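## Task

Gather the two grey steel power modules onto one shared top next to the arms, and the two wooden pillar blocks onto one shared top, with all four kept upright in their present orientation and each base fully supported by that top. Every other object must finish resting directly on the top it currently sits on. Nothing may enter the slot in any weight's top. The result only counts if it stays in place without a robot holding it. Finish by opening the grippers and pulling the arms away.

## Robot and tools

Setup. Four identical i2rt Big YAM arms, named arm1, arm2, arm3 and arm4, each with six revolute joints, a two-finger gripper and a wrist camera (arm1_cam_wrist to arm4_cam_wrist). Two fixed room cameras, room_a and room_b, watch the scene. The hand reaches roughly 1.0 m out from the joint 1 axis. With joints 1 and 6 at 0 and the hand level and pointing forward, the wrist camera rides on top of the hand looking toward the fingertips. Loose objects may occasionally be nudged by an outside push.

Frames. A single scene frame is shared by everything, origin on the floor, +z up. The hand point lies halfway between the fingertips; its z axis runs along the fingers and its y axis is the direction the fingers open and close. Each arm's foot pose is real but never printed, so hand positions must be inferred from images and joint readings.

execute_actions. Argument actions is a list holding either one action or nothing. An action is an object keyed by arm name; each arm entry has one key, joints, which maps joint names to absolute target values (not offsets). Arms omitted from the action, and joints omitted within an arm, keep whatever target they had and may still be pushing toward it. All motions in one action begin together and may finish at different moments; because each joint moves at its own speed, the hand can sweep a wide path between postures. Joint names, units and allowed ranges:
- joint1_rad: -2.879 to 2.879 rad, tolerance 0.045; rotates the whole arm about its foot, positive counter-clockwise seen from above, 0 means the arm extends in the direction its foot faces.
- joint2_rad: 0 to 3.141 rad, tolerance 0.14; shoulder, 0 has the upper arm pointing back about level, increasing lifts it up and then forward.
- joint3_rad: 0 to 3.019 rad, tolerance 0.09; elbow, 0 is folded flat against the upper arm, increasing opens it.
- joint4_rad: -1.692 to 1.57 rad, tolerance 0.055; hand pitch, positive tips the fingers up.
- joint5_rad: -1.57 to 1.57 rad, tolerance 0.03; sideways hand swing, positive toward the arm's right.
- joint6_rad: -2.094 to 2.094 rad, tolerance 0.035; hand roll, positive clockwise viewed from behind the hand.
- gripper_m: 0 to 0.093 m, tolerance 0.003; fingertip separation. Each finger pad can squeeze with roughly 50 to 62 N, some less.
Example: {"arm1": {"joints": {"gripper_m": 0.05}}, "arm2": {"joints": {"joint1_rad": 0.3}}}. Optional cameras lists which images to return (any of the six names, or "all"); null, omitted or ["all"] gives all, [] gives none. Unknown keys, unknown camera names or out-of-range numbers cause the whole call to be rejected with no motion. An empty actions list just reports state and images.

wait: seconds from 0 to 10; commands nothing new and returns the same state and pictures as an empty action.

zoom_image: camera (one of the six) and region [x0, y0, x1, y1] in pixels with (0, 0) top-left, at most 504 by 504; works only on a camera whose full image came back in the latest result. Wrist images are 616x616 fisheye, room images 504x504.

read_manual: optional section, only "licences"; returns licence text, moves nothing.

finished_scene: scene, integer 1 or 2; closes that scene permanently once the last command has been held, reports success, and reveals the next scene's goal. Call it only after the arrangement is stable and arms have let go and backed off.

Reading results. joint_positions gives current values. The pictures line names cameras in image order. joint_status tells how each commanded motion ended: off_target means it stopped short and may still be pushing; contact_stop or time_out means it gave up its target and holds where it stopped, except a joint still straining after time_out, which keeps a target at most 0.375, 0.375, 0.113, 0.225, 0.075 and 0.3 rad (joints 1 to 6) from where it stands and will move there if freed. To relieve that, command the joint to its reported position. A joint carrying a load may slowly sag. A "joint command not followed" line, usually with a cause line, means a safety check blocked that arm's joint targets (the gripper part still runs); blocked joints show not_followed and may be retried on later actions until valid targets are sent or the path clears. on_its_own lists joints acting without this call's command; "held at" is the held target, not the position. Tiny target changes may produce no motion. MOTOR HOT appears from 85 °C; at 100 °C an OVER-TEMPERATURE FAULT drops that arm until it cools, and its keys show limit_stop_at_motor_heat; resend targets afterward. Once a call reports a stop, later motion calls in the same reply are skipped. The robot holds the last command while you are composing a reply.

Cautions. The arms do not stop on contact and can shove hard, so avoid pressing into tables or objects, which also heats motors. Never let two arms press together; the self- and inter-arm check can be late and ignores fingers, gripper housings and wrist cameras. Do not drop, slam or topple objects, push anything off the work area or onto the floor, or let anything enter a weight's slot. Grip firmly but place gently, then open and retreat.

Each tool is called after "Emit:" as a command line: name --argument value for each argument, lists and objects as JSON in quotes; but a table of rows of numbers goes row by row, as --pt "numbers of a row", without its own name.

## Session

Emit:
execute_actions --actions '[]'

Scene clock: 0.00 s.
arm1.joint_positions: joint1_rad=+0.433 joint2_rad=+0.598 joint3_rad=+1.451 joint4_rad=-1.504 joint5_rad=+0.260 joint6_rad=+0.489 gripper_m=+0.095
arm1.joint_status: not commanded
arm1.hand: x=-0.1248 y=-1.8398 z=+1.3546 quat_wxyz=(-0.118, -0.890, +0.041, +0.439) (m; scene frame)
arm2.joint_positions: joint1_rad=+0.666 joint2_rad=+0.255 joint3_rad=+1.693 joint4_rad=-1.146 joint5_rad=-0.235 joint6_rad=+0.557 gripper_m=+0.094
arm2.joint_status: not commanded
arm2.hand: x=+0.2345 y=-0.4273 z=+1.4788 quat_wxyz=(-0.544, +0.192, -0.568, -0.587) (m; scene frame)
arm3.joint_positions: joint1_rad=+0.185 joint2_rad=+0.407 joint3_rad=+1.358 joint4_rad=-1.461 joint5_rad=+0.076 joint6_rad=+0.201 gripper_m=+0.094
arm3.joint_status: not commanded
arm3.hand: x=-0.5885 y=+0.6020 z=+1.2994 quat_wxyz=(-0.414, -0.608, -0.610, +0.295) (m; scene frame)
arm4.joint_positions: joint1_rad=+0.587 joint2_rad=+0.306 joint3_rad=+1.410 joint4_rad=-1.288 joint5_rad=-0.290 joint6_rad=-0.576 gripper_m=+0.095
arm4.joint_status: not commanded
arm4.hand: x=+0.1472 y=+1.4704 z=+1.3689 quat_wxyz=(-0.258, +0.766, +0.087, -0.583) (m; scene frame)
pictures: arm1_cam_wrist, arm2_cam_wrist, arm3_cam_wrist, arm4_cam_wrist, room_a, room_b
Images, in order (width x height): arm1_cam_wrist 616x616, arm2_cam_wrist 616x616, arm3_cam_wrist 616x616, arm4_cam_wrist 616x616, room_a 504x504, room_b 504x504.

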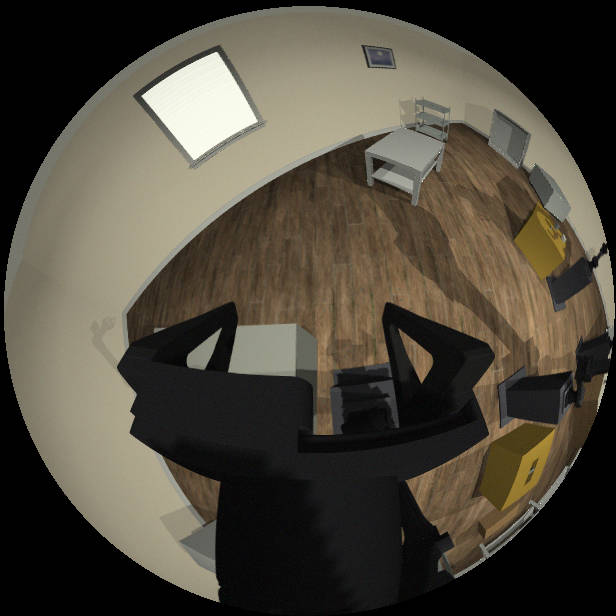

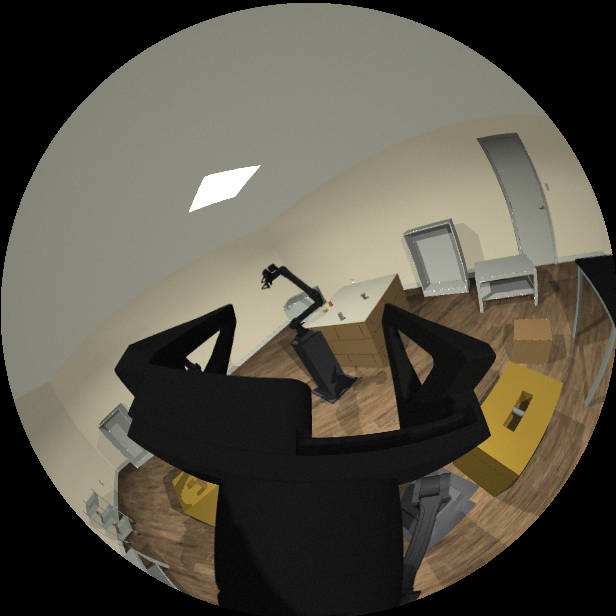

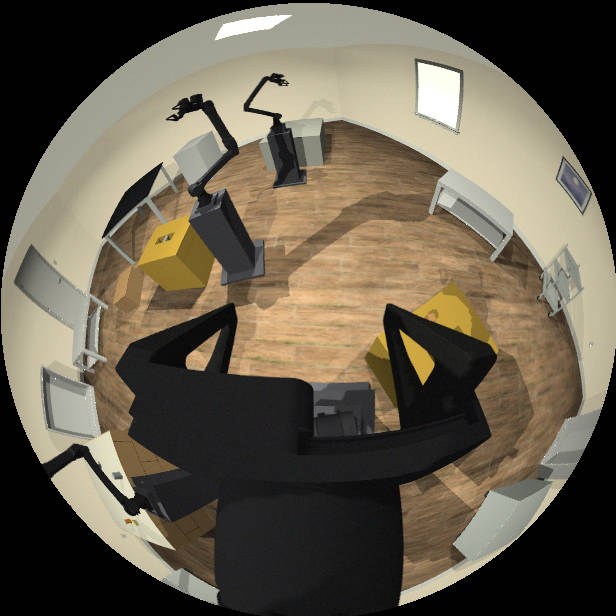

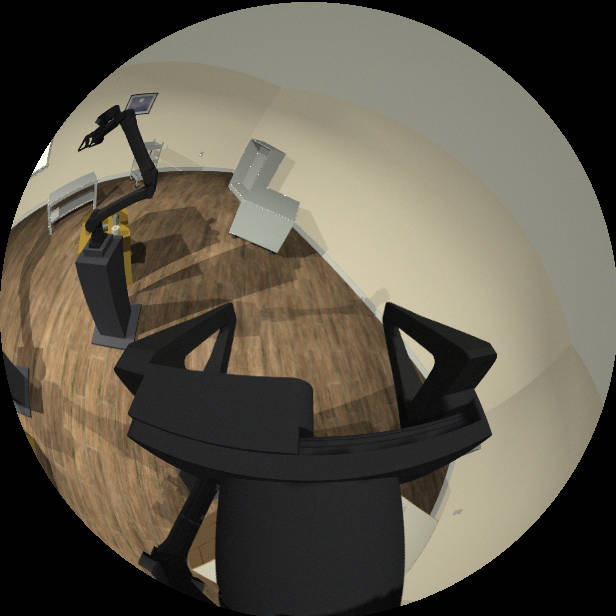

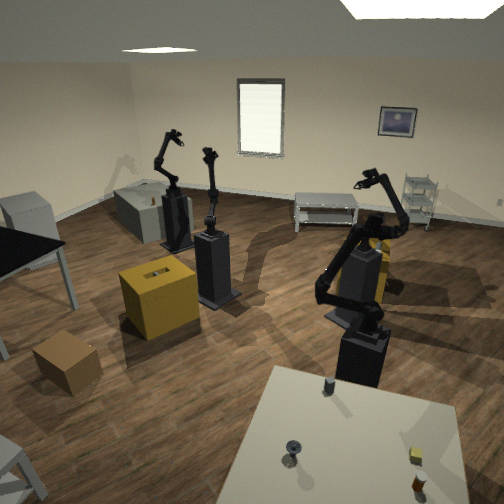

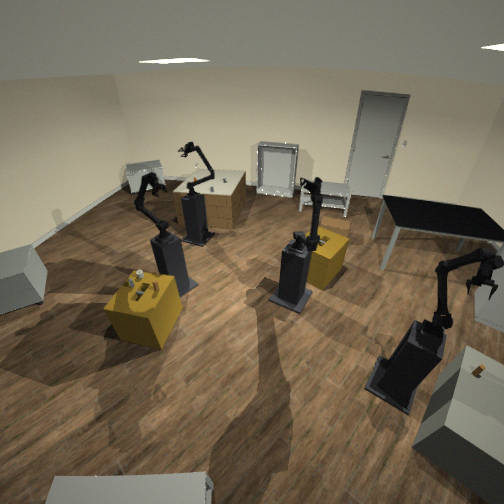

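Emit:
execute_actions --actions '[{"arm1":{"joints":{"joint1_rad":1.5,"joint2_rad":1.0,"joint3_rad":1.0,"joint4_rad":-1.35,"joint5_rad":0,"joint6_rad":0}},"arm2":{"joints":{"joint1_rad":-0.8,"joint2_rad":1.0,"joint3_rad":1.0,"joint4_rad":0,"joint5_rad":0,"joint6_rad":0}},"arm3":{"joints":{"joint1_rad":-1.1,"joint2_rad":1.0,"joint3_rad":1.0,"joint4_rad":-1.35,"joint5_rad":0,"joint6_rad":0}},"arm4":{"joints":{"joint1_rad":-1.7,"joint2_rad":1.0,"joint3_rad":1.0,"joint4_rad":-1.35,"joint5_rad":0,"joint6_rad":0}}}]' --cameras '["arm1_cam_wrist","arm2_cam_wrist","arm3_cam_wrist","arm4_cam_wrist"]'

Scene clock: 16.60 s.
arm1.joint_positions: joint1_rad=+1.498 joint2_rad=+1.008 joint3_rad=+0.976 joint4_rad=-1.358 joint5_rad=+0.001 joint6_rad=+0.007 gripper_m=+0.095
arm1.joint_status: all done
arm1.hand: x=+0.0692 y=-2.0880 z=+1.0482 quat_wxyz=(-0.069, -0.698, -0.710, +0.065) (m; scene frame)
arm2.joint_positions: joint1_rad=-0.795 joint2_rad=+0.992 joint3_rad=+0.965 joint4_rad=-0.013 joint5_rad=+0.001 joint6_rad=+0.011 gripper_m=+0.094
arm2.joint_status: all done
arm2.hand: x=+0.7153 y=-0.6775 z=+1.1976 quat_wxyz=(-0.663, -0.203, -0.696, +0.186) (m; scene frame)
arm3.joint_positions: joint1_rad=-1.091 joint2_rad=+1.008 joint3_rad=+0.984 joint4_rad=-1.362 joint5_rad=-0.001 joint6_rad=+0.009 gripper_m=+0.094
arm3.joint_status: all done
arm3.hand: x=-0.8682 y=+0.5789 z=+1.0002 quat_wxyz=(-0.028, -0.960, -0.265, +0.087) (m; scene frame)
arm4.joint_positions: joint1_rad=-1.697 joint2_rad=+1.015 joint3_rad=+0.970 joint4_rad=-1.339 joint5_rad=-0.001 joint6_rad=-0.014 gripper_m=+0.095
arm4.joint_status: all done
arm4.hand: x=+0.5492 y=+1.5413 z=+0.9976 quat_wxyz=(-0.100, +0.136, -0.985, -0.012) (m; scene frame)
pictures: arm1_cam_wrist, arm2_cam_wrist, arm3_cam_wrist, arm4_cam_wrist
Images, in order (width x height): arm1_cam_wrist 616x616, arm2_cam_wrist 616x616, arm3_cam_wrist 616x616, arm4_cam_wrist 616x616.

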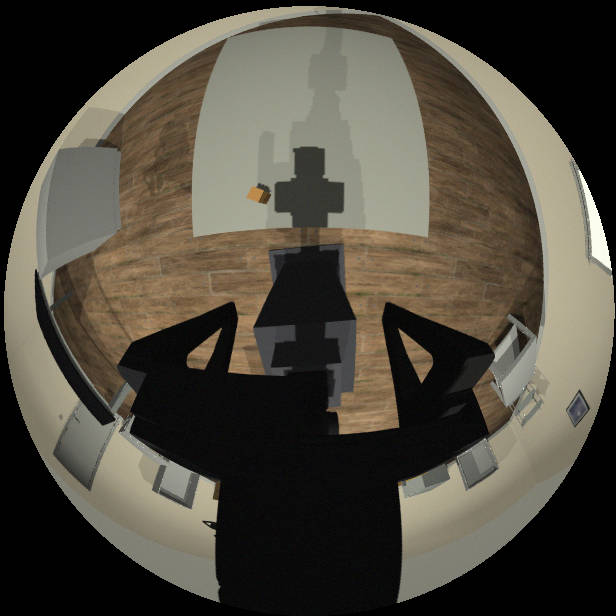

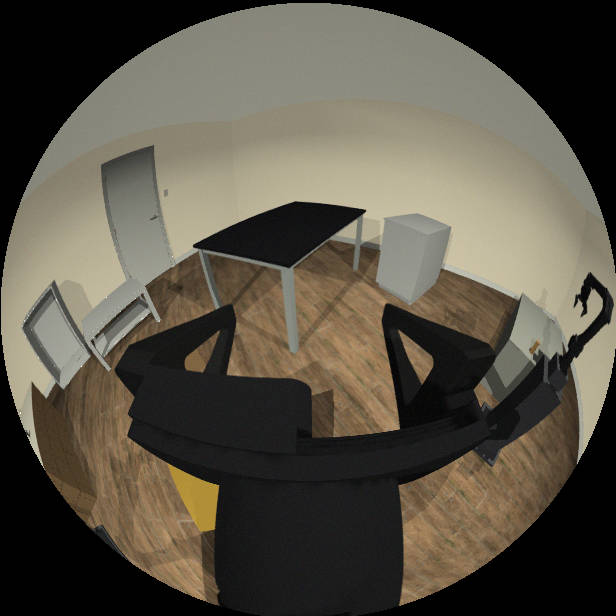

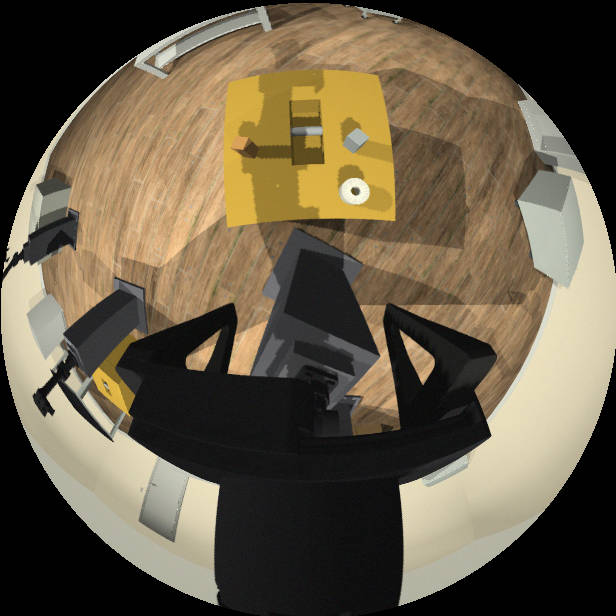

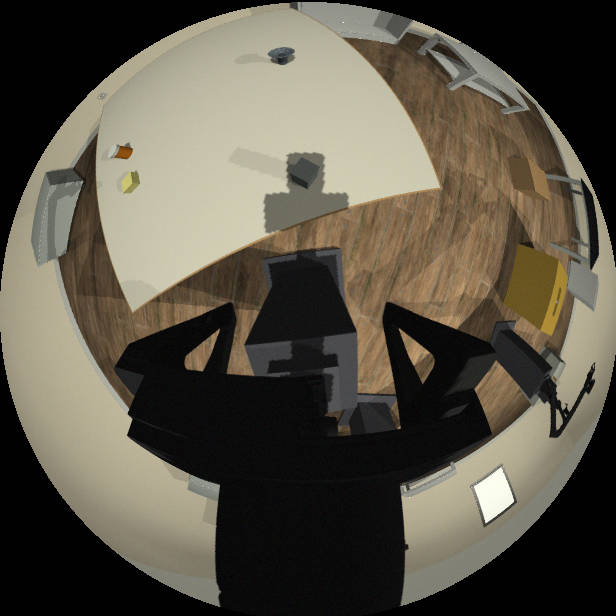

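Emit:
zoom_image --camera "arm1_cam_wrist" --region '[220, 160, 300, 240]'

Emit:
zoom_image --camera "arm3_cam_wrist" --region '[220, 70, 400, 230]'

Emit:
zoom_image --camera "arm4_cam_wrist" --region '[260, 130, 340, 210]'

Region (220, 160, 300, 240) of arm1_cam_wrist's 616x616 image, scaled by 6.300, with more detail than that image has.

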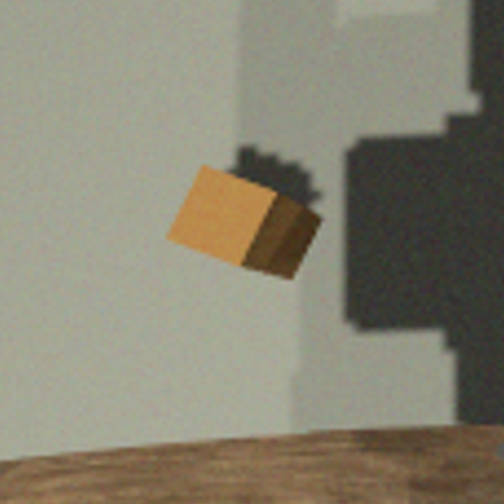

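Region (220, 70, 400, 230) of arm3_cam_wrist's 616x616 image, scaled by 2.800, with more detail than that image has.

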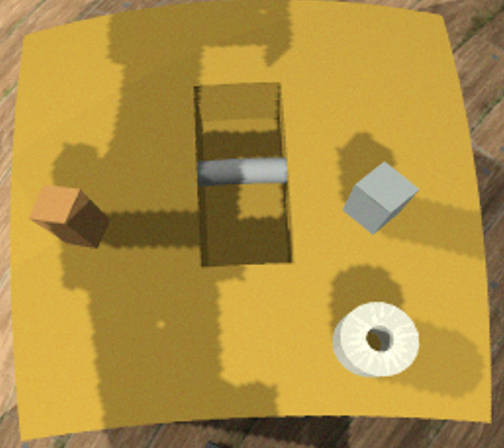

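Region (260, 130, 340, 210) of arm4_cam_wrist's 616x616 image, scaled by 6.300, with more detail than that image has.

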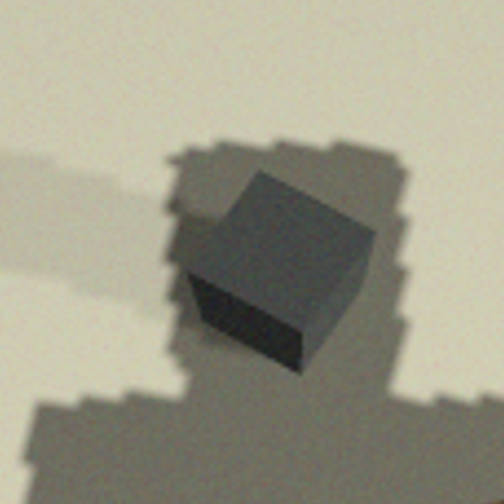

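Emit:
execute_actions --actions '[{"arm1":{"joints":{"joint1_rad":1.80,"joint2_rad":1.73,"joint3_rad":1.005,"joint4_rad":-0.815,"joint6_rad":0.65}},"arm2":{"joints":{"joint1_rad":-1.97,"joint2_rad":2.15,"joint3_rad":1.215,"joint4_rad":1.27}},"arm3":{"joints":{"joint1_rad":-1.29,"joint2_rad":2.085,"joint3_rad":1.50,"joint4_rad":-0.94,"joint6_rad":0.59}},"arm4":{"joints":{"joint1_rad":0.5,"joint3_rad":1.06,"joint4_rad":0.78}}}]' --cameras '["arm1_cam_wrist","arm3_cam_wrist"]'

Scene clock: 106.10 s.
arm1.joint_positions: joint1_rad=+1.805 joint2_rad=+1.715 joint3_rad=+0.979 joint4_rad=-0.832 joint5_rad=+0.001 joint6_rad=+0.643 gripper_m=+0.095
arm1.joint_status: all done
arm1.hand: x=+0.2021 y=-2.1907 z=+0.8097 quat_wxyz=(-0.006, -0.808, -0.590, +0.002) (m; scene frame)
arm2.joint_positions: joint1_rad=-1.979 joint2_rad=+2.144 joint3_rad=+1.202 joint4_rad=+1.256 joint5_rad=+0.002 joint6_rad=+0.010 gripper_m=+0.094
arm2.joint_status: all done
arm2.hand: x=+0.1641 y=-1.1454 z=+0.9150 quat_wxyz=(-0.522, -0.450, -0.380, +0.617) (m; scene frame)
arm3.joint_positions: joint1_rad=-1.289 joint2_rad=+2.093 joint3_rad=+1.483 joint4_rad=-0.947 joint5_rad=-0.001 joint6_rad=+0.581 gripper_m=+0.094
arm3.joint_status: all done
arm3.hand: x=-1.1575 y=+0.5354 z=+0.7228 quat_wxyz=(-0.005, -0.993, +0.116, +0.003) (m; scene frame)
arm4.joint_positions: joint1_rad=+0.497 joint2_rad=+1.013 joint3_rad=+1.010 joint4_rad=+0.761 joint5_rad=+0.000 joint6_rad=-0.013 gripper_m=+0.095
arm4.joint_status: all done
arm4.hand: x=-0.0936 y=+1.7405 z=+1.4148 quat_wxyz=(-0.316, +0.379, -0.127, -0.860) (m; scene frame)
pictures: arm1_cam_wrist, arm3_cam_wrist
Images, in order (width x height): arm1_cam_wrist 616x616, arm3_cam_wrist 616x616.

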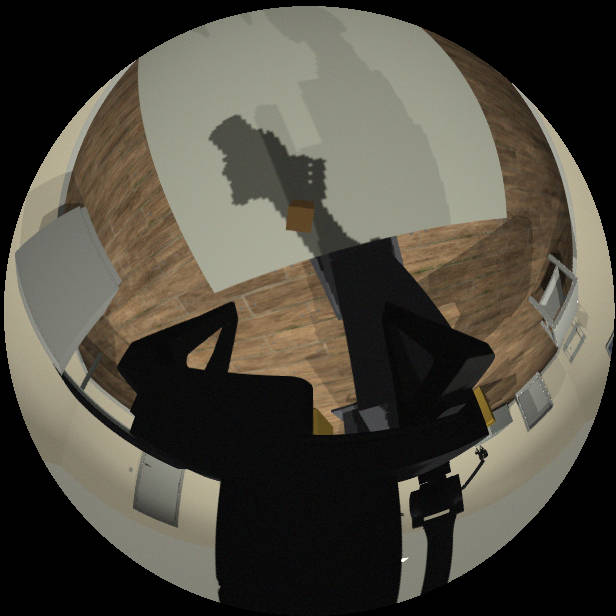

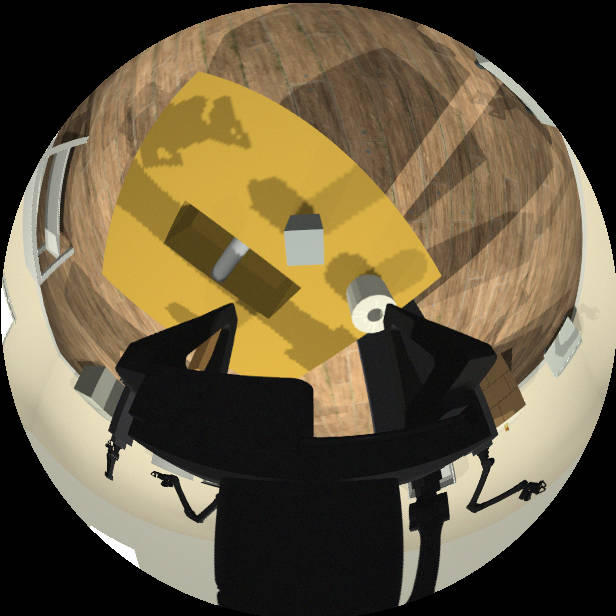

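Emit:
execute_actions --actions '[{"arm1":{"joints":{"joint2_rad":2.03,"joint3_rad":1.058,"joint4_rad":-0.57,"joint6_rad":0.73}},"arm3":{"joints":{"joint2_rad":2.19,"joint3_rad":1.545,"joint4_rad":-0.885}},"arm4":{"joints":{"joint1_rad":2.285,"joint2_rad":2.0,"joint3_rad":1.07}}}]' --cameras '["arm1_cam_wrist","arm3_cam_wrist"]'

Scene clock: 121.93 s.
arm1.joint_positions: joint1_rad=+1.805 joint2_rad=+2.031 joint3_rad=+1.048 joint4_rad=-0.586 joint5_rad=+0.001 joint6_rad=+0.723 gripper_m=+0.095
arm1.joint_status: all done
arm1.hand: x=+0.2143 y=-2.2256 z=+0.6928 quat_wxyz=(-0.005, -0.831, -0.557, +0.002) (m; scene frame)
arm2.joint_positions: joint1_rad=-1.979 joint2_rad=+2.144 joint3_rad=+1.202 joint4_rad=+1.256 joint5_rad=+0.002 joint6_rad=+0.010 gripper_m=+0.094
arm2.joint_status: not commanded
arm2.hand: x=+0.1641 y=-1.1454 z=+0.9150 quat_wxyz=(-0.522, -0.450, -0.380, +0.617) (m; scene frame)
arm3.joint_positions: joint1_rad=-1.289 joint2_rad=+2.198 joint3_rad=+1.510 joint4_rad=-0.900 joint5_rad=-0.001 joint6_rad=+0.581 gripper_m=+0.094
arm3.joint_status: all done
arm3.hand: x=-1.1608 y=+0.5339 z=+0.6714 quat_wxyz=(+0.002, -0.993, +0.116, -0.011) (m; scene frame)
arm4.joint_positions: joint1_rad=+2.293 joint2_rad=+2.014 joint3_rad=+1.049 joint4_rad=+0.774 joint5_rad=-0.001 joint6_rad=-0.012 gripper_m=+0.095
arm4.joint_status: all done
arm4.hand: x=-0.0596 y=+0.8321 z=+0.8400 quat_wxyz=(+0.334, +0.657, +0.408, -0.538) (m; scene frame)
pictures: arm1_cam_wrist, arm3_cam_wrist
Images, in order (width x height): arm1_cam_wrist 616x616, arm3_cam_wrist 616x616.

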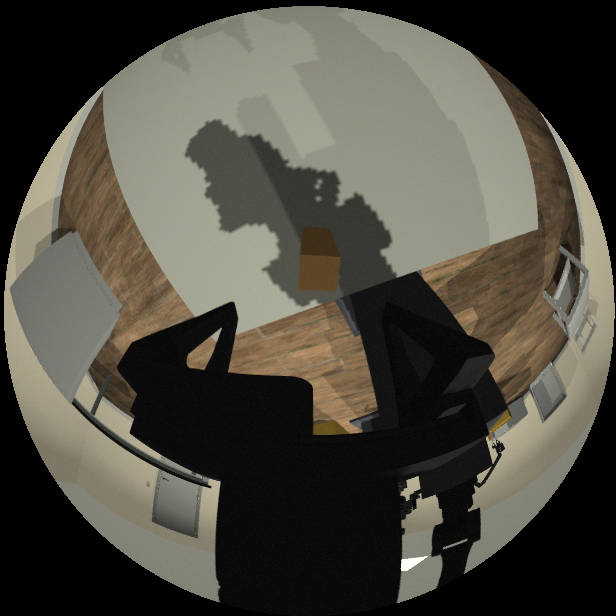

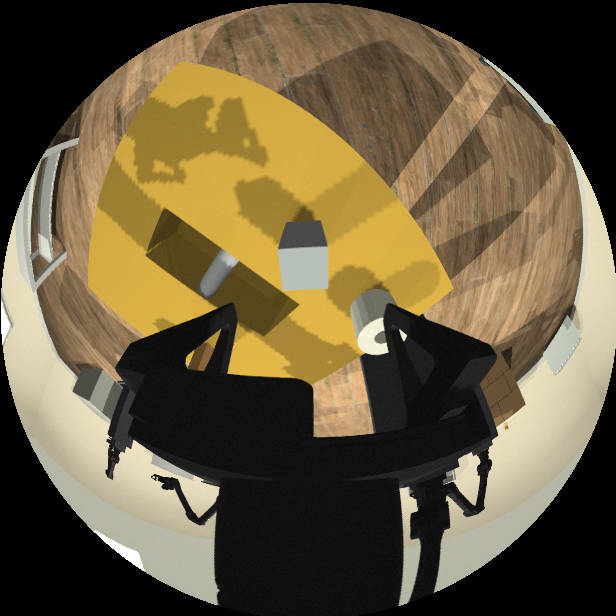

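Emit:
execute_actions --actions '[{"arm1":{"joints":{"joint2_rad":2.198,"joint3_rad":1.08,"joint4_rad":-0.43}},"arm3":{"joints":{"joint2_rad":2.30,"joint3_rad":1.545,"joint4_rad":-0.76,"gripper_m":0.075}}}]' --cameras '["arm1_cam_wrist","arm3_cam_wrist"]'

Scene clock: 149.60 s.
arm1.joint_positions: joint1_rad=+1.805 joint2_rad=+2.189 joint3_rad=+1.071 joint4_rad=-0.447 joint5_rad=+0.001 joint6_rad=+0.723 gripper_m=+0.095
arm1.joint_status: all done
arm1.hand: x=+0.2152 y=-2.2282 z=+0.6273 quat_wxyz=(-0.007, -0.831, -0.557, +0.002) (m; scene frame)
arm2.joint_positions: joint1_rad=-1.979 joint2_rad=+2.144 joint3_rad=+1.202 joint4_rad=+1.256 joint5_rad=+0.002 joint6_rad=+0.010 gripper_m=+0.094
arm2.joint_status: not commanded
arm2.hand: x=+0.1641 y=-1.1454 z=+0.9150 quat_wxyz=(-0.522, -0.450, -0.380, +0.617) (m; scene frame)
arm3.joint_positions: joint1_rad=-1.289 joint2_rad=+2.311 joint3_rad=+1.514 joint4_rad=-0.777 joint5_rad=-0.001 joint6_rad=+0.582 gripper_m=+0.075
arm3.joint_status: all done
arm3.hand: x=-1.1639 y=+0.5324 z=+0.6076 quat_wxyz=(-0.001, -0.993, +0.116, -0.004) (m; scene frame)
arm4.joint_positions: joint1_rad=+2.293 joint2_rad=+2.014 joint3_rad=+1.049 joint4_rad=+0.774 joint5_rad=-0.001 joint6_rad=-0.012 gripper_m=+0.095
arm4.joint_status: not commanded
arm4.hand: x=-0.0596 y=+0.8321 z=+0.8400 quat_wxyz=(+0.334, +0.657, +0.408, -0.538) (m; scene frame)
pictures: arm1_cam_wrist, arm3_cam_wrist
Images, in order (width x height): arm1_cam_wrist 616x616, arm3_cam_wrist 616x616.

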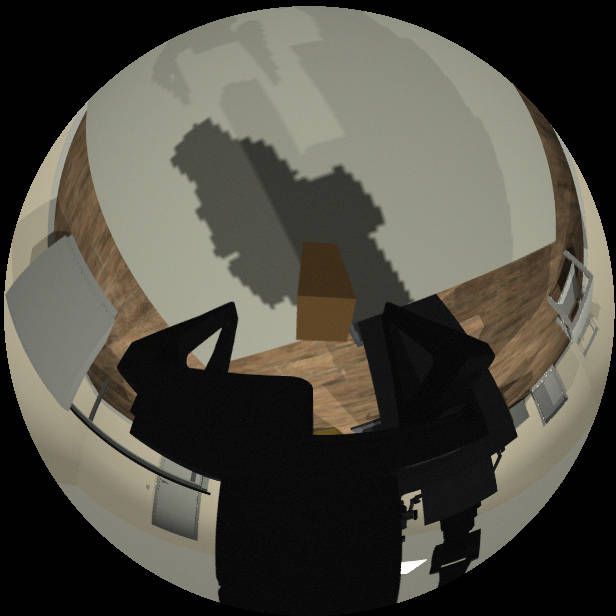

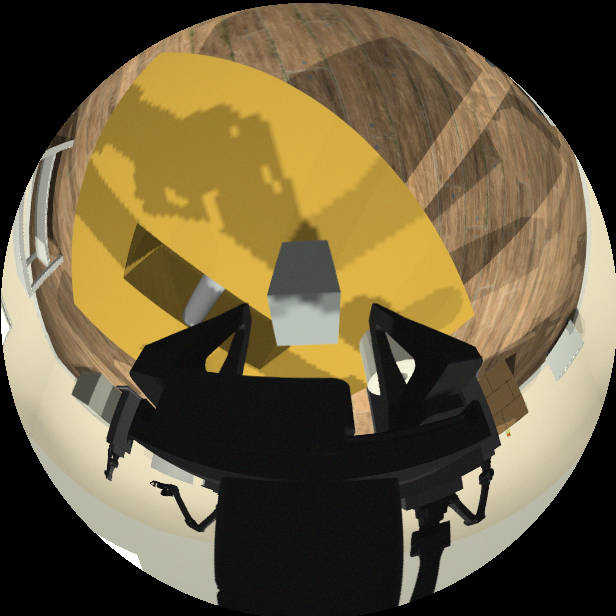

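Emit:
execute_actions --actions '[{"arm1":{"joints":{"joint2_rad":2.26,"joint3_rad":1.045,"joint4_rad":-0.36}},"arm3":{"joints":{"joint2_rad":2.35,"joint4_rad":-0.725}}}]' --cameras '["arm1_cam_wrist","arm3_cam_wrist"]'

Scene clock: 167.80 s.
arm1.joint_positions: joint1_rad=+1.805 joint2_rad=+2.233 joint3_rad=+1.043 joint4_rad=-0.378 joint5_rad=+0.001 joint6_rad=+0.723 gripper_m=+0.095
arm1.joint_status: all done
arm1.hand: x=+0.2108 y=-2.2154 z=+0.6039 quat_wxyz=(-0.006, -0.831, -0.557, +0.002) (m; scene frame)
arm2.joint_positions: joint1_rad=-1.979 joint2_rad=+2.144 joint3_rad=+1.202 joint4_rad=+1.256 joint5_rad=+0.002 joint6_rad=+0.010 gripper_m=+0.094
arm2.joint_status: not commanded
arm2.hand: x=+0.1641 y=-1.1454 z=+0.9150 quat_wxyz=(-0.522, -0.450, -0.380, +0.617) (m; scene frame)
arm3.joint_positions: joint1_rad=-1.289 joint2_rad=+2.345 joint3_rad=+1.514 joint4_rad=-0.743 joint5_rad=-0.001 joint6_rad=+0.582 gripper_m=+0.075
arm3.joint_status: all done
arm3.hand: x=-1.1623 y=+0.5329 z=+0.5885 quat_wxyz=(-0.001, -0.993, +0.116, -0.004) (m; scene frame)
arm4.joint_positions: joint1_rad=+2.293 joint2_rad=+2.014 joint3_rad=+1.049 joint4_rad=+0.774 joint5_rad=-0.001 joint6_rad=-0.012 gripper_m=+0.095
arm4.joint_status: not commanded
arm4.hand: x=-0.0596 y=+0.8321 z=+0.8400 quat_wxyz=(+0.334, +0.657, +0.408, -0.538) (m; scene frame)
pictures: arm1_cam_wrist, arm3_cam_wrist
Images, in order (width x height): arm1_cam_wrist 616x616, arm3_cam_wrist 616x616.

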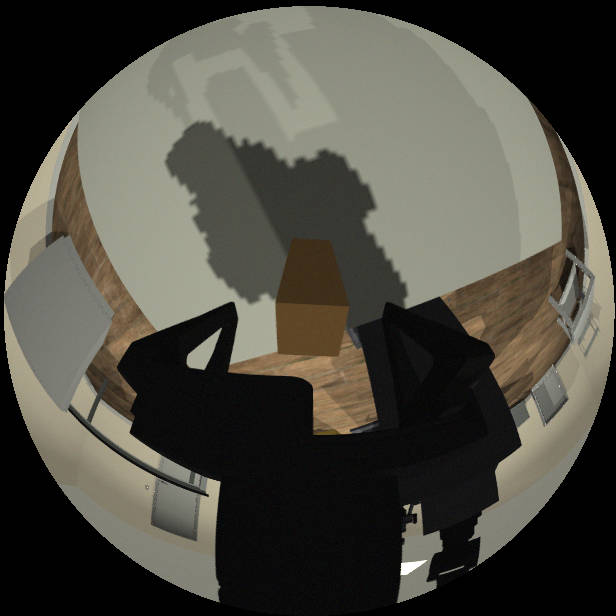

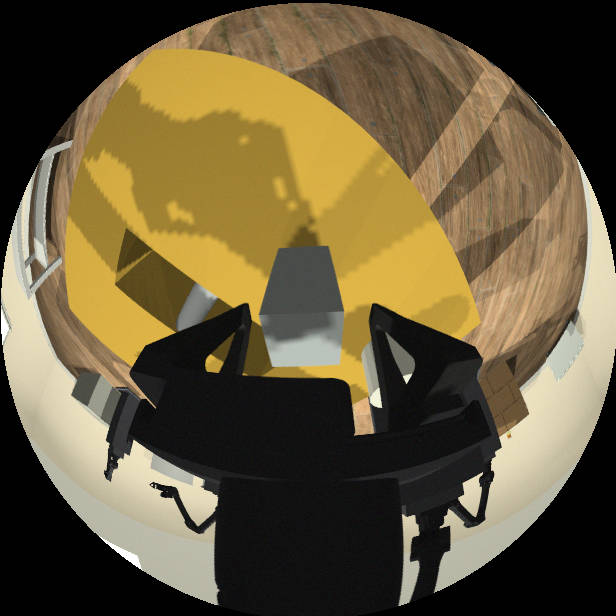

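Close, then lift.

Emit:
execute_actions --actions '[{"arm1":{"joints":{"gripper_m":0.015}},"arm3":{"joints":{"gripper_m":0.02}}}]' --cameras '[]'

Emit:
execute_actions --actions '[{"arm1":{"joints":{"joint2_rad":1.8,"joint4_rad":-0.81}},"arm3":{"joints":{"joint2_rad":1.95,"joint4_rad":-1.13}}}]' --cameras '["arm1_cam_wrist","arm3_cam_wrist"]'

Scene clock: 178.27 s.
arm1.joint_positions: joint1_rad=+1.805 joint2_rad=+2.233 joint3_rad=+1.043 joint4_rad=-0.378 joint5_rad=+0.001 joint6_rad=+0.723 gripper_m=+0.035
arm1.joint_status: gripper_m off_target (ended at +0.035, target +0.015)
arm1.hand: x=+0.2108 y=-2.2154 z=+0.6039 quat_wxyz=(-0.006, -0.831, -0.557, +0.002) (m; scene frame)
arm2.joint_positions: joint1_rad=-1.979 joint2_rad=+2.144 joint3_rad=+1.202 joint4_rad=+1.256 joint5_rad=+0.002 joint6_rad=+0.010 gripper_m=+0.094
arm2.joint_status: not commanded
arm2.hand: x=+0.1641 y=-1.1454 z=+0.9150 quat_wxyz=(-0.522, -0.450, -0.380, +0.617) (m; scene frame)
arm3.joint_positions: joint1_rad=-1.289 joint2_rad=+2.345 joint3_rad=+1.514 joint4_rad=-0.740 joint5_rad=-0.001 joint6_rad=+0.582 gripper_m=+0.040
arm3.joint_status: gripper_m off_target (ended at +0.040, target +0.020)
arm3.hand: x=-1.1629 y=+0.5326 z=+0.5885 quat_wxyz=(-0.002, -0.993, +0.116, -0.003) (m; scene frame)
arm4.joint_positions: joint1_rad=+2.293 joint2_rad=+2.014 joint3_rad=+1.049 joint4_rad=+0.774 joint5_rad=-0.001 joint6_rad=-0.012 gripper_m=+0.095
arm4.joint_status: not commanded
arm4.hand: x=-0.0596 y=+0.8321 z=+0.8400 quat_wxyz=(+0.334, +0.657, +0.408, -0.538) (m; scene frame)
pictures: none
No camera images: the call's "cameras" was empty. Leave "cameras" out to get every camera's image.

Scene clock: 179.77 s.
arm1.joint_positions: joint1_rad=+1.805 joint2_rad=+1.777 joint3_rad=+1.032 joint4_rad=-0.794 joint5_rad=+0.001 joint6_rad=+0.723 gripper_m=+0.035
arm1.joint_status: all done
arm1.hand: x=+0.2112 y=-2.2170 z=+0.7997 quat_wxyz=(-0.020, -0.830, -0.557, +0.006) (m; scene frame)
arm2.joint_positions: joint1_rad=-1.979 joint2_rad=+2.144 joint3_rad=+1.202 joint4_rad=+1.256 joint5_rad=+0.002 joint6_rad=+0.010 gripper_m=+0.094
arm2.joint_status: not commanded
arm2.hand: x=+0.1641 y=-1.1454 z=+0.9150 quat_wxyz=(-0.522, -0.450, -0.380, +0.617) (m; scene frame)
arm3.joint_positions: joint1_rad=-1.289 joint2_rad=+1.966 joint3_rad=+1.522 joint4_rad=-1.114 joint5_rad=-0.001 joint6_rad=+0.582 gripper_m=+0.040
arm3.joint_status: all done
arm3.hand: x=-1.1504 y=+0.5384 z=+0.8064 quat_wxyz=(-0.005, -0.993, +0.116, +0.002) (m; scene frame)
arm4.joint_positions: joint1_rad=+2.293 joint2_rad=+2.014 joint3_rad=+1.049 joint4_rad=+0.774 joint5_rad=-0.001 joint6_rad=-0.012 gripper_m=+0.095
arm4.joint_status: not commanded
arm4.hand: x=-0.0596 y=+0.8321 z=+0.8400 quat_wxyz=(+0.334, +0.657, +0.408, -0.538) (m; scene frame)
pictures: arm1_cam_wrist, arm3_cam_wrist
Images, in order (width x height): arm1_cam_wrist 616x616, arm3_cam_wrist 616x616.

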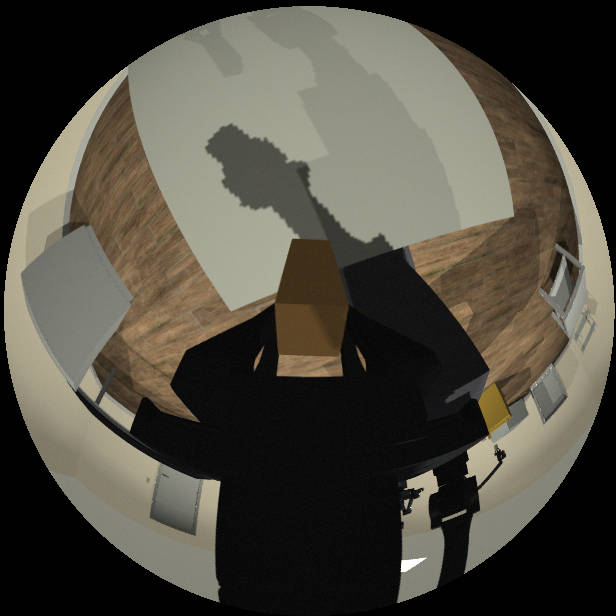

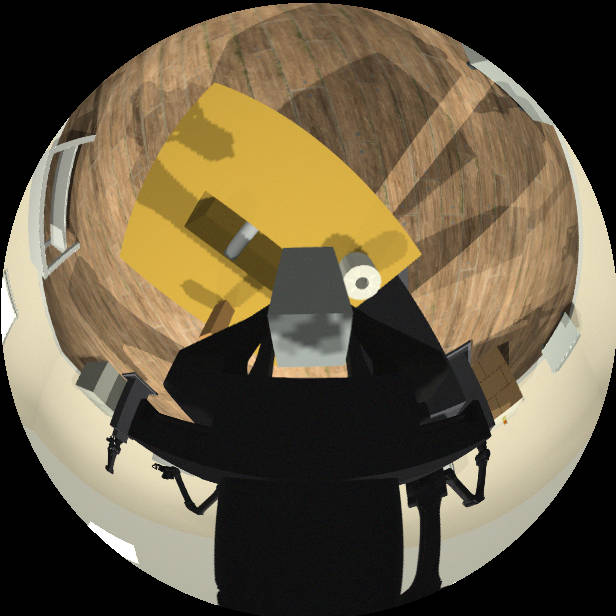

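Emit:
execute_actions --actions '[{"arm1":{"joints":{"joint1_rad":-1.846,"joint3_rad":1.51,"joint4_rad":-1.27,"joint6_rad":0}},"arm3":{"joints":{"joint1_rad":1.52,"joint2_rad":1.72,"joint3_rad":1.345,"joint4_rad":-1.19,"joint6_rad":2.05}}}]' --cameras '["arm2_cam_wrist","arm3_cam_wrist","arm4_cam_wrist"]'

Scene clock: 194.80 s.
arm1.joint_positions: joint1_rad=-1.852 joint2_rad=+1.791 joint3_rad=+1.494 joint4_rad=-1.253 joint5_rad=+0.001 joint6_rad=+0.007 gripper_m=+0.035
arm1.joint_status: all done
arm1.hand: x=+0.1614 y=-1.2539 z=+0.9362 quat_wxyz=(+0.007, -0.637, +0.771, +0.002) (m; scene frame)
arm2.joint_positions: joint1_rad=-1.979 joint2_rad=+2.144 joint3_rad=+1.202 joint4_rad=+1.256 joint5_rad=+0.002 joint6_rad=+0.010 gripper_m=+0.094
arm2.joint_status: not commanded
arm2.hand: x=+0.1641 y=-1.1454 z=+0.9150 quat_wxyz=(-0.522, -0.450, -0.380, +0.617) (m; scene frame)
arm3.joint_positions: joint1_rad=+1.524 joint2_rad=+1.731 joint3_rad=+1.345 joint4_rad=-1.176 joint5_rad=-0.002 joint6_rad=+2.042 gripper_m=+0.039
arm3.joint_status: all done
arm3.hand: x=-0.1022 y=+0.7467 z=+0.8710 quat_wxyz=(-0.005, -0.847, -0.531, -0.006) (m; scene frame)
arm4.joint_positions: joint1_rad=+2.293 joint2_rad=+2.014 joint3_rad=+1.049 joint4_rad=+0.774 joint5_rad=-0.001 joint6_rad=-0.012 gripper_m=+0.095
arm4.joint_status: not commanded
arm4.hand: x=-0.0596 y=+0.8321 z=+0.8400 quat_wxyz=(+0.334, +0.657, +0.408, -0.538) (m; scene frame)
pictures: arm2_cam_wrist, arm3_cam_wrist, arm4_cam_wrist
Images, in order (width x height): arm2_cam_wrist 616x616, arm3_cam_wrist 616x616, arm4_cam_wrist 616x616.

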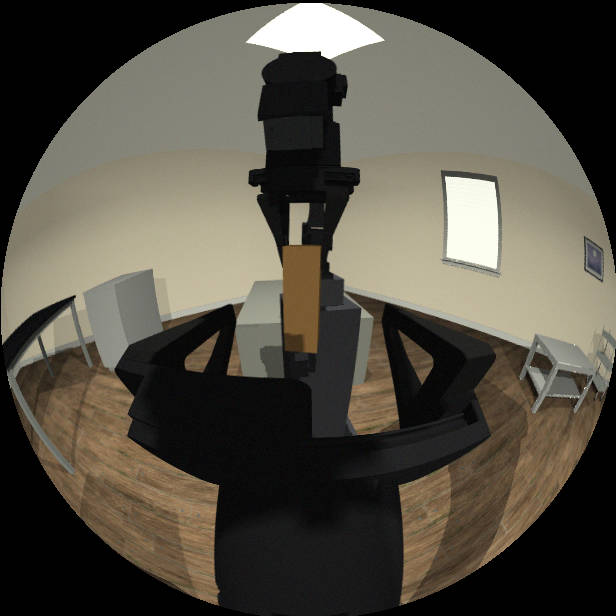

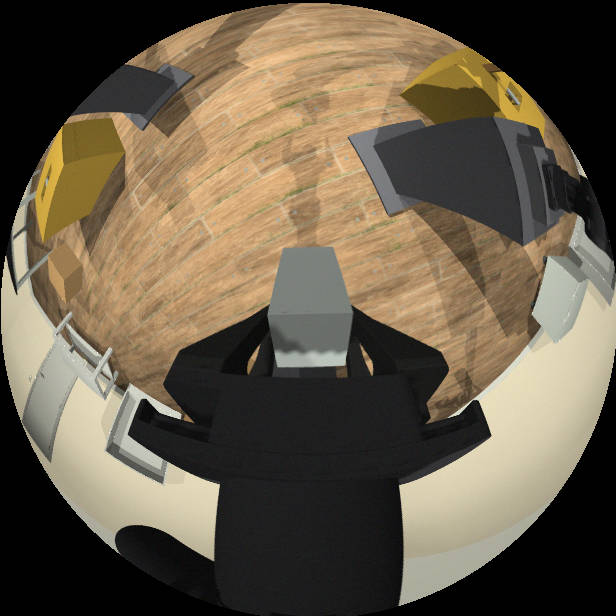

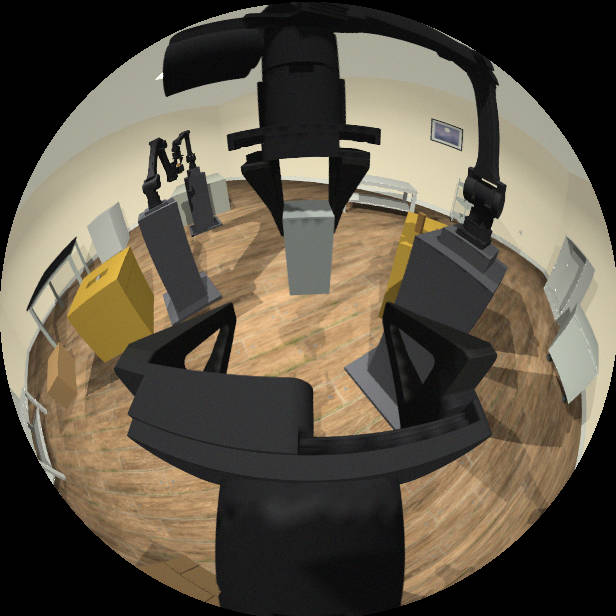

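Emit:
execute_actions --actions '[{"arm2":{"joints":{"joint1_rad":-1.962,"joint2_rad":2.34,"joint3_rad":1.57,"joint4_rad":1.1}},"arm4":{"joints":{"joint2_rad":2.165,"joint3_rad":1.36,"joint4_rad":0.635}}}]' --cameras '["arm1_cam_wrist","arm2_cam_wrist","arm4_cam_wrist","room_a"]'

Scene clock: 214.87 s.
arm1.joint_positions: joint1_rad=-1.852 joint2_rad=+1.791 joint3_rad=+1.494 joint4_rad=-1.253 joint5_rad=+0.001 joint6_rad=+0.007 gripper_m=+0.035
arm1.joint_status: not commanded
arm1.hand: x=+0.1614 y=-1.2539 z=+0.9362 quat_wxyz=(+0.007, -0.637, +0.771, +0.002) (m; scene frame)
arm2.joint_positions: joint1_rad=-1.976 joint2_rad=+2.337 joint3_rad=+1.539 joint4_rad=+1.103 joint5_rad=+0.002 joint6_rad=+0.010 gripper_m=+0.094
arm2.joint_status: all done
arm2.hand: x=+0.1511 y=-1.2362 z=+0.8928 quat_wxyz=(-0.521, -0.452, -0.383, +0.614) (m; scene frame)
arm3.joint_positions: joint1_rad=+1.524 joint2_rad=+1.731 joint3_rad=+1.345 joint4_rad=-1.176 joint5_rad=-0.002 joint6_rad=+2.042 gripper_m=+0.039
arm3.joint_status: not commanded
arm3.hand: x=-0.1022 y=+0.7467 z=+0.8710 quat_wxyz=(-0.005, -0.847, -0.531, -0.006) (m; scene frame)
arm4.joint_positions: joint1_rad=+2.293 joint2_rad=+2.177 joint3_rad=+1.325 joint4_rad=+0.642 joint5_rad=-0.001 joint6_rad=-0.012 gripper_m=+0.095
arm4.joint_status: all done
arm4.hand: x=-0.0954 y=+0.7598 z=+0.8204 quat_wxyz=(+0.330, +0.663, +0.412, -0.531) (m; scene frame)
pictures: arm1_cam_wrist, arm2_cam_wrist, arm4_cam_wrist, room_a
Images, in order (width x height): arm1_cam_wrist 616x616, arm2_cam_wrist 616x616, arm4_cam_wrist 616x616, room_a 504x504.

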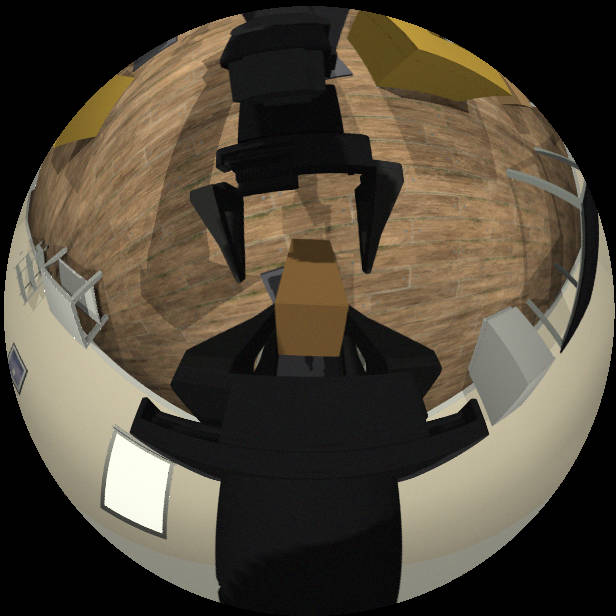

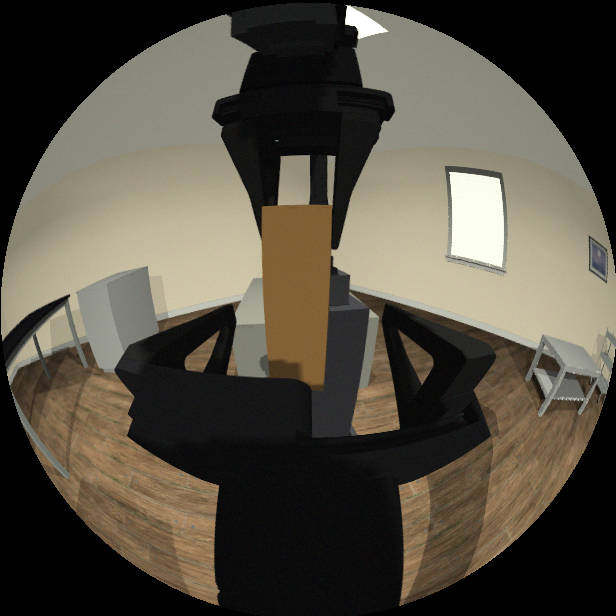

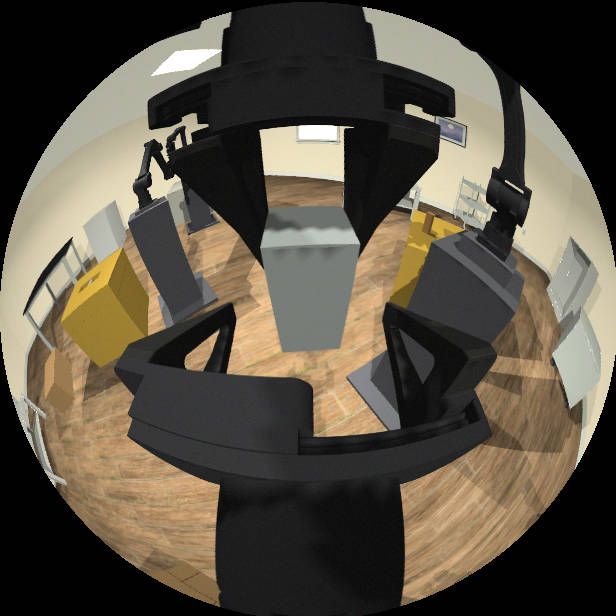

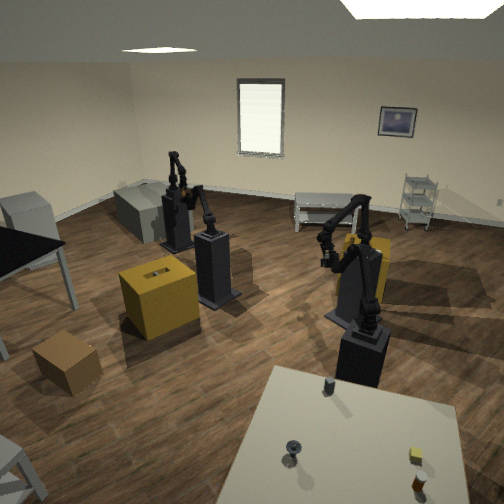

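Emit:
execute_actions --actions '[{"arm2":{"joints":{"joint1_rad":-1.95}},"arm4":{"joints":{"joint3_rad":1.385}}}]' --cameras '["arm2_cam_wrist","arm4_cam_wrist"]'

Scene clock: 223.77 s.
arm1.joint_positions: joint1_rad=-1.852 joint2_rad=+1.791 joint3_rad=+1.494 joint4_rad=-1.253 joint5_rad=+0.001 joint6_rad=+0.007 gripper_m=+0.035
arm1.joint_status: not commanded
arm1.hand: x=+0.1614 y=-1.2539 z=+0.9362 quat_wxyz=(+0.007, -0.637, +0.771, +0.002) (m; scene frame)
arm2.joint_positions: joint1_rad=-1.960 joint2_rad=+2.337 joint3_rad=+1.539 joint4_rad=+1.103 joint5_rad=+0.002 joint6_rad=+0.010 gripper_m=+0.094
arm2.joint_status: all done
arm2.hand: x=+0.1643 y=-1.2383 z=+0.8926 quat_wxyz=(-0.526, -0.449, -0.387, +0.610) (m; scene frame)
arm3.joint_positions: joint1_rad=+1.524 joint2_rad=+1.731 joint3_rad=+1.345 joint4_rad=-1.176 joint5_rad=-0.002 joint6_rad=+2.042 gripper_m=+0.039
arm3.joint_status: not commanded
arm3.hand: x=-0.1022 y=+0.7467 z=+0.8710 quat_wxyz=(-0.005, -0.847, -0.531, -0.006) (m; scene frame)
arm4.joint_positions: joint1_rad=+2.293 joint2_rad=+2.177 joint3_rad=+1.346 joint4_rad=+0.642 joint5_rad=-0.001 joint6_rad=-0.012 gripper_m=+0.095
arm4.joint_status: all done
arm4.hand: x=-0.0986 y=+0.7536 z=+0.8306 quat_wxyz=(+0.335, +0.657, +0.408, -0.538) (m; scene frame)
pictures: arm2_cam_wrist, arm4_cam_wrist
Images, in order (width x height): arm2_cam_wrist 616x616, arm4_cam_wrist 616x616.

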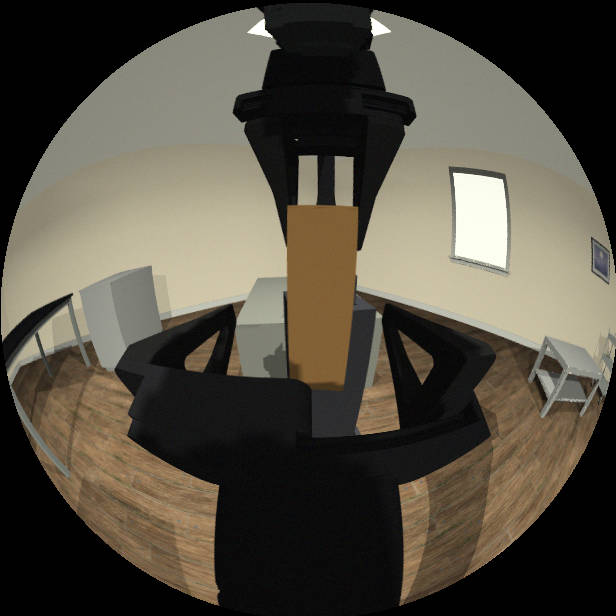

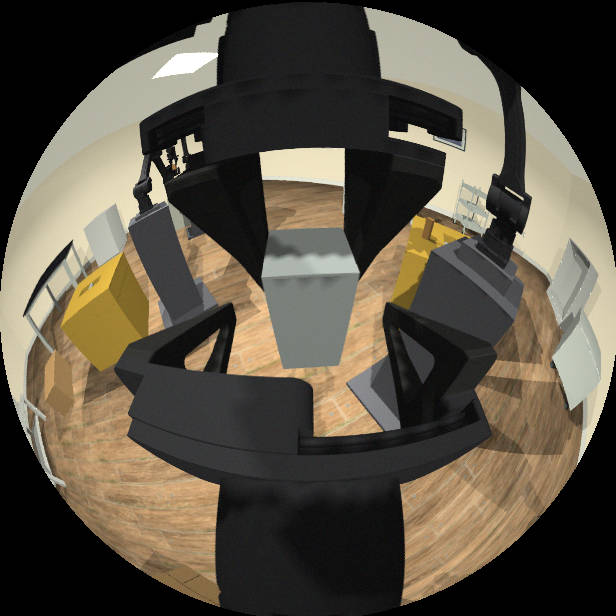

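Emit:
execute_actions --actions '[{"arm2":{"joints":{"joint1_rad":-1.979}},"arm4":{"joints":{"joint4_rad":0.6}}}]' --cameras '["arm2_cam_wrist","arm4_cam_wrist"]'

Scene clock: 232.97 s.
arm1.joint_positions: joint1_rad=-1.852 joint2_rad=+1.791 joint3_rad=+1.494 joint4_rad=-1.253 joint5_rad=+0.001 joint6_rad=+0.007 gripper_m=+0.035
arm1.joint_status: not commanded
arm1.hand: x=+0.1614 y=-1.2539 z=+0.9362 quat_wxyz=(+0.007, -0.637, +0.771, +0.002) (m; scene frame)
arm2.joint_positions: joint1_rad=-1.967 joint2_rad=+2.337 joint3_rad=+1.539 joint4_rad=+1.103 joint5_rad=+0.002 joint6_rad=+0.010 gripper_m=+0.094
arm2.joint_status: all done
arm2.hand: x=+0.1583 y=-1.2374 z=+0.8927 quat_wxyz=(-0.524, -0.450, -0.385, +0.612) (m; scene frame)
arm3.joint_positions: joint1_rad=+1.524 joint2_rad=+1.731 joint3_rad=+1.345 joint4_rad=-1.176 joint5_rad=-0.002 joint6_rad=+2.042 gripper_m=+0.039
arm3.joint_status: not commanded
arm3.hand: x=-0.1022 y=+0.7467 z=+0.8710 quat_wxyz=(-0.005, -0.847, -0.531, -0.006) (m; scene frame)
arm4.joint_positions: joint1_rad=+2.293 joint2_rad=+2.177 joint3_rad=+1.346 joint4_rad=+0.610 joint5_rad=-0.001 joint6_rad=-0.012 gripper_m=+0.095
arm4.joint_status: all done
arm4.hand: x=-0.0978 y=+0.7550 z=+0.8230 quat_wxyz=(+0.328, +0.666, +0.414, -0.527) (m; scene frame)
pictures: arm2_cam_wrist, arm4_cam_wrist
Images, in order (width x height): arm2_cam_wrist 616x616, arm4_cam_wrist 616x616.

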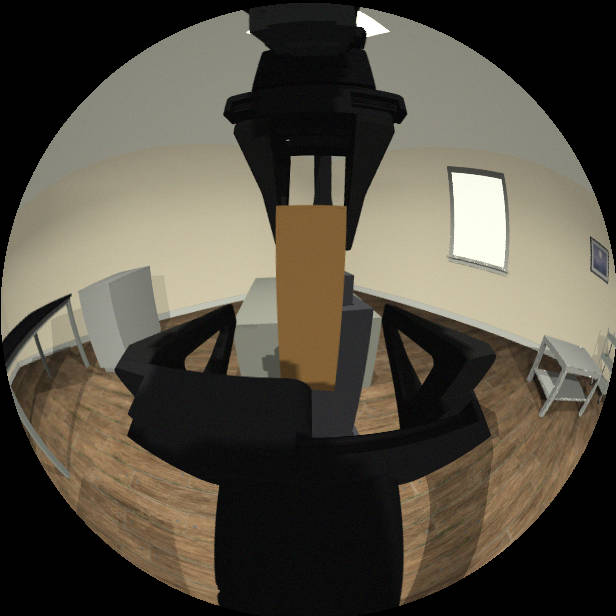

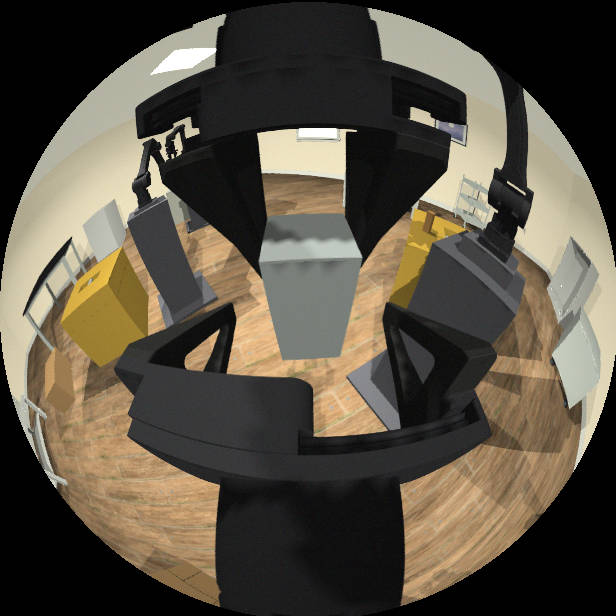

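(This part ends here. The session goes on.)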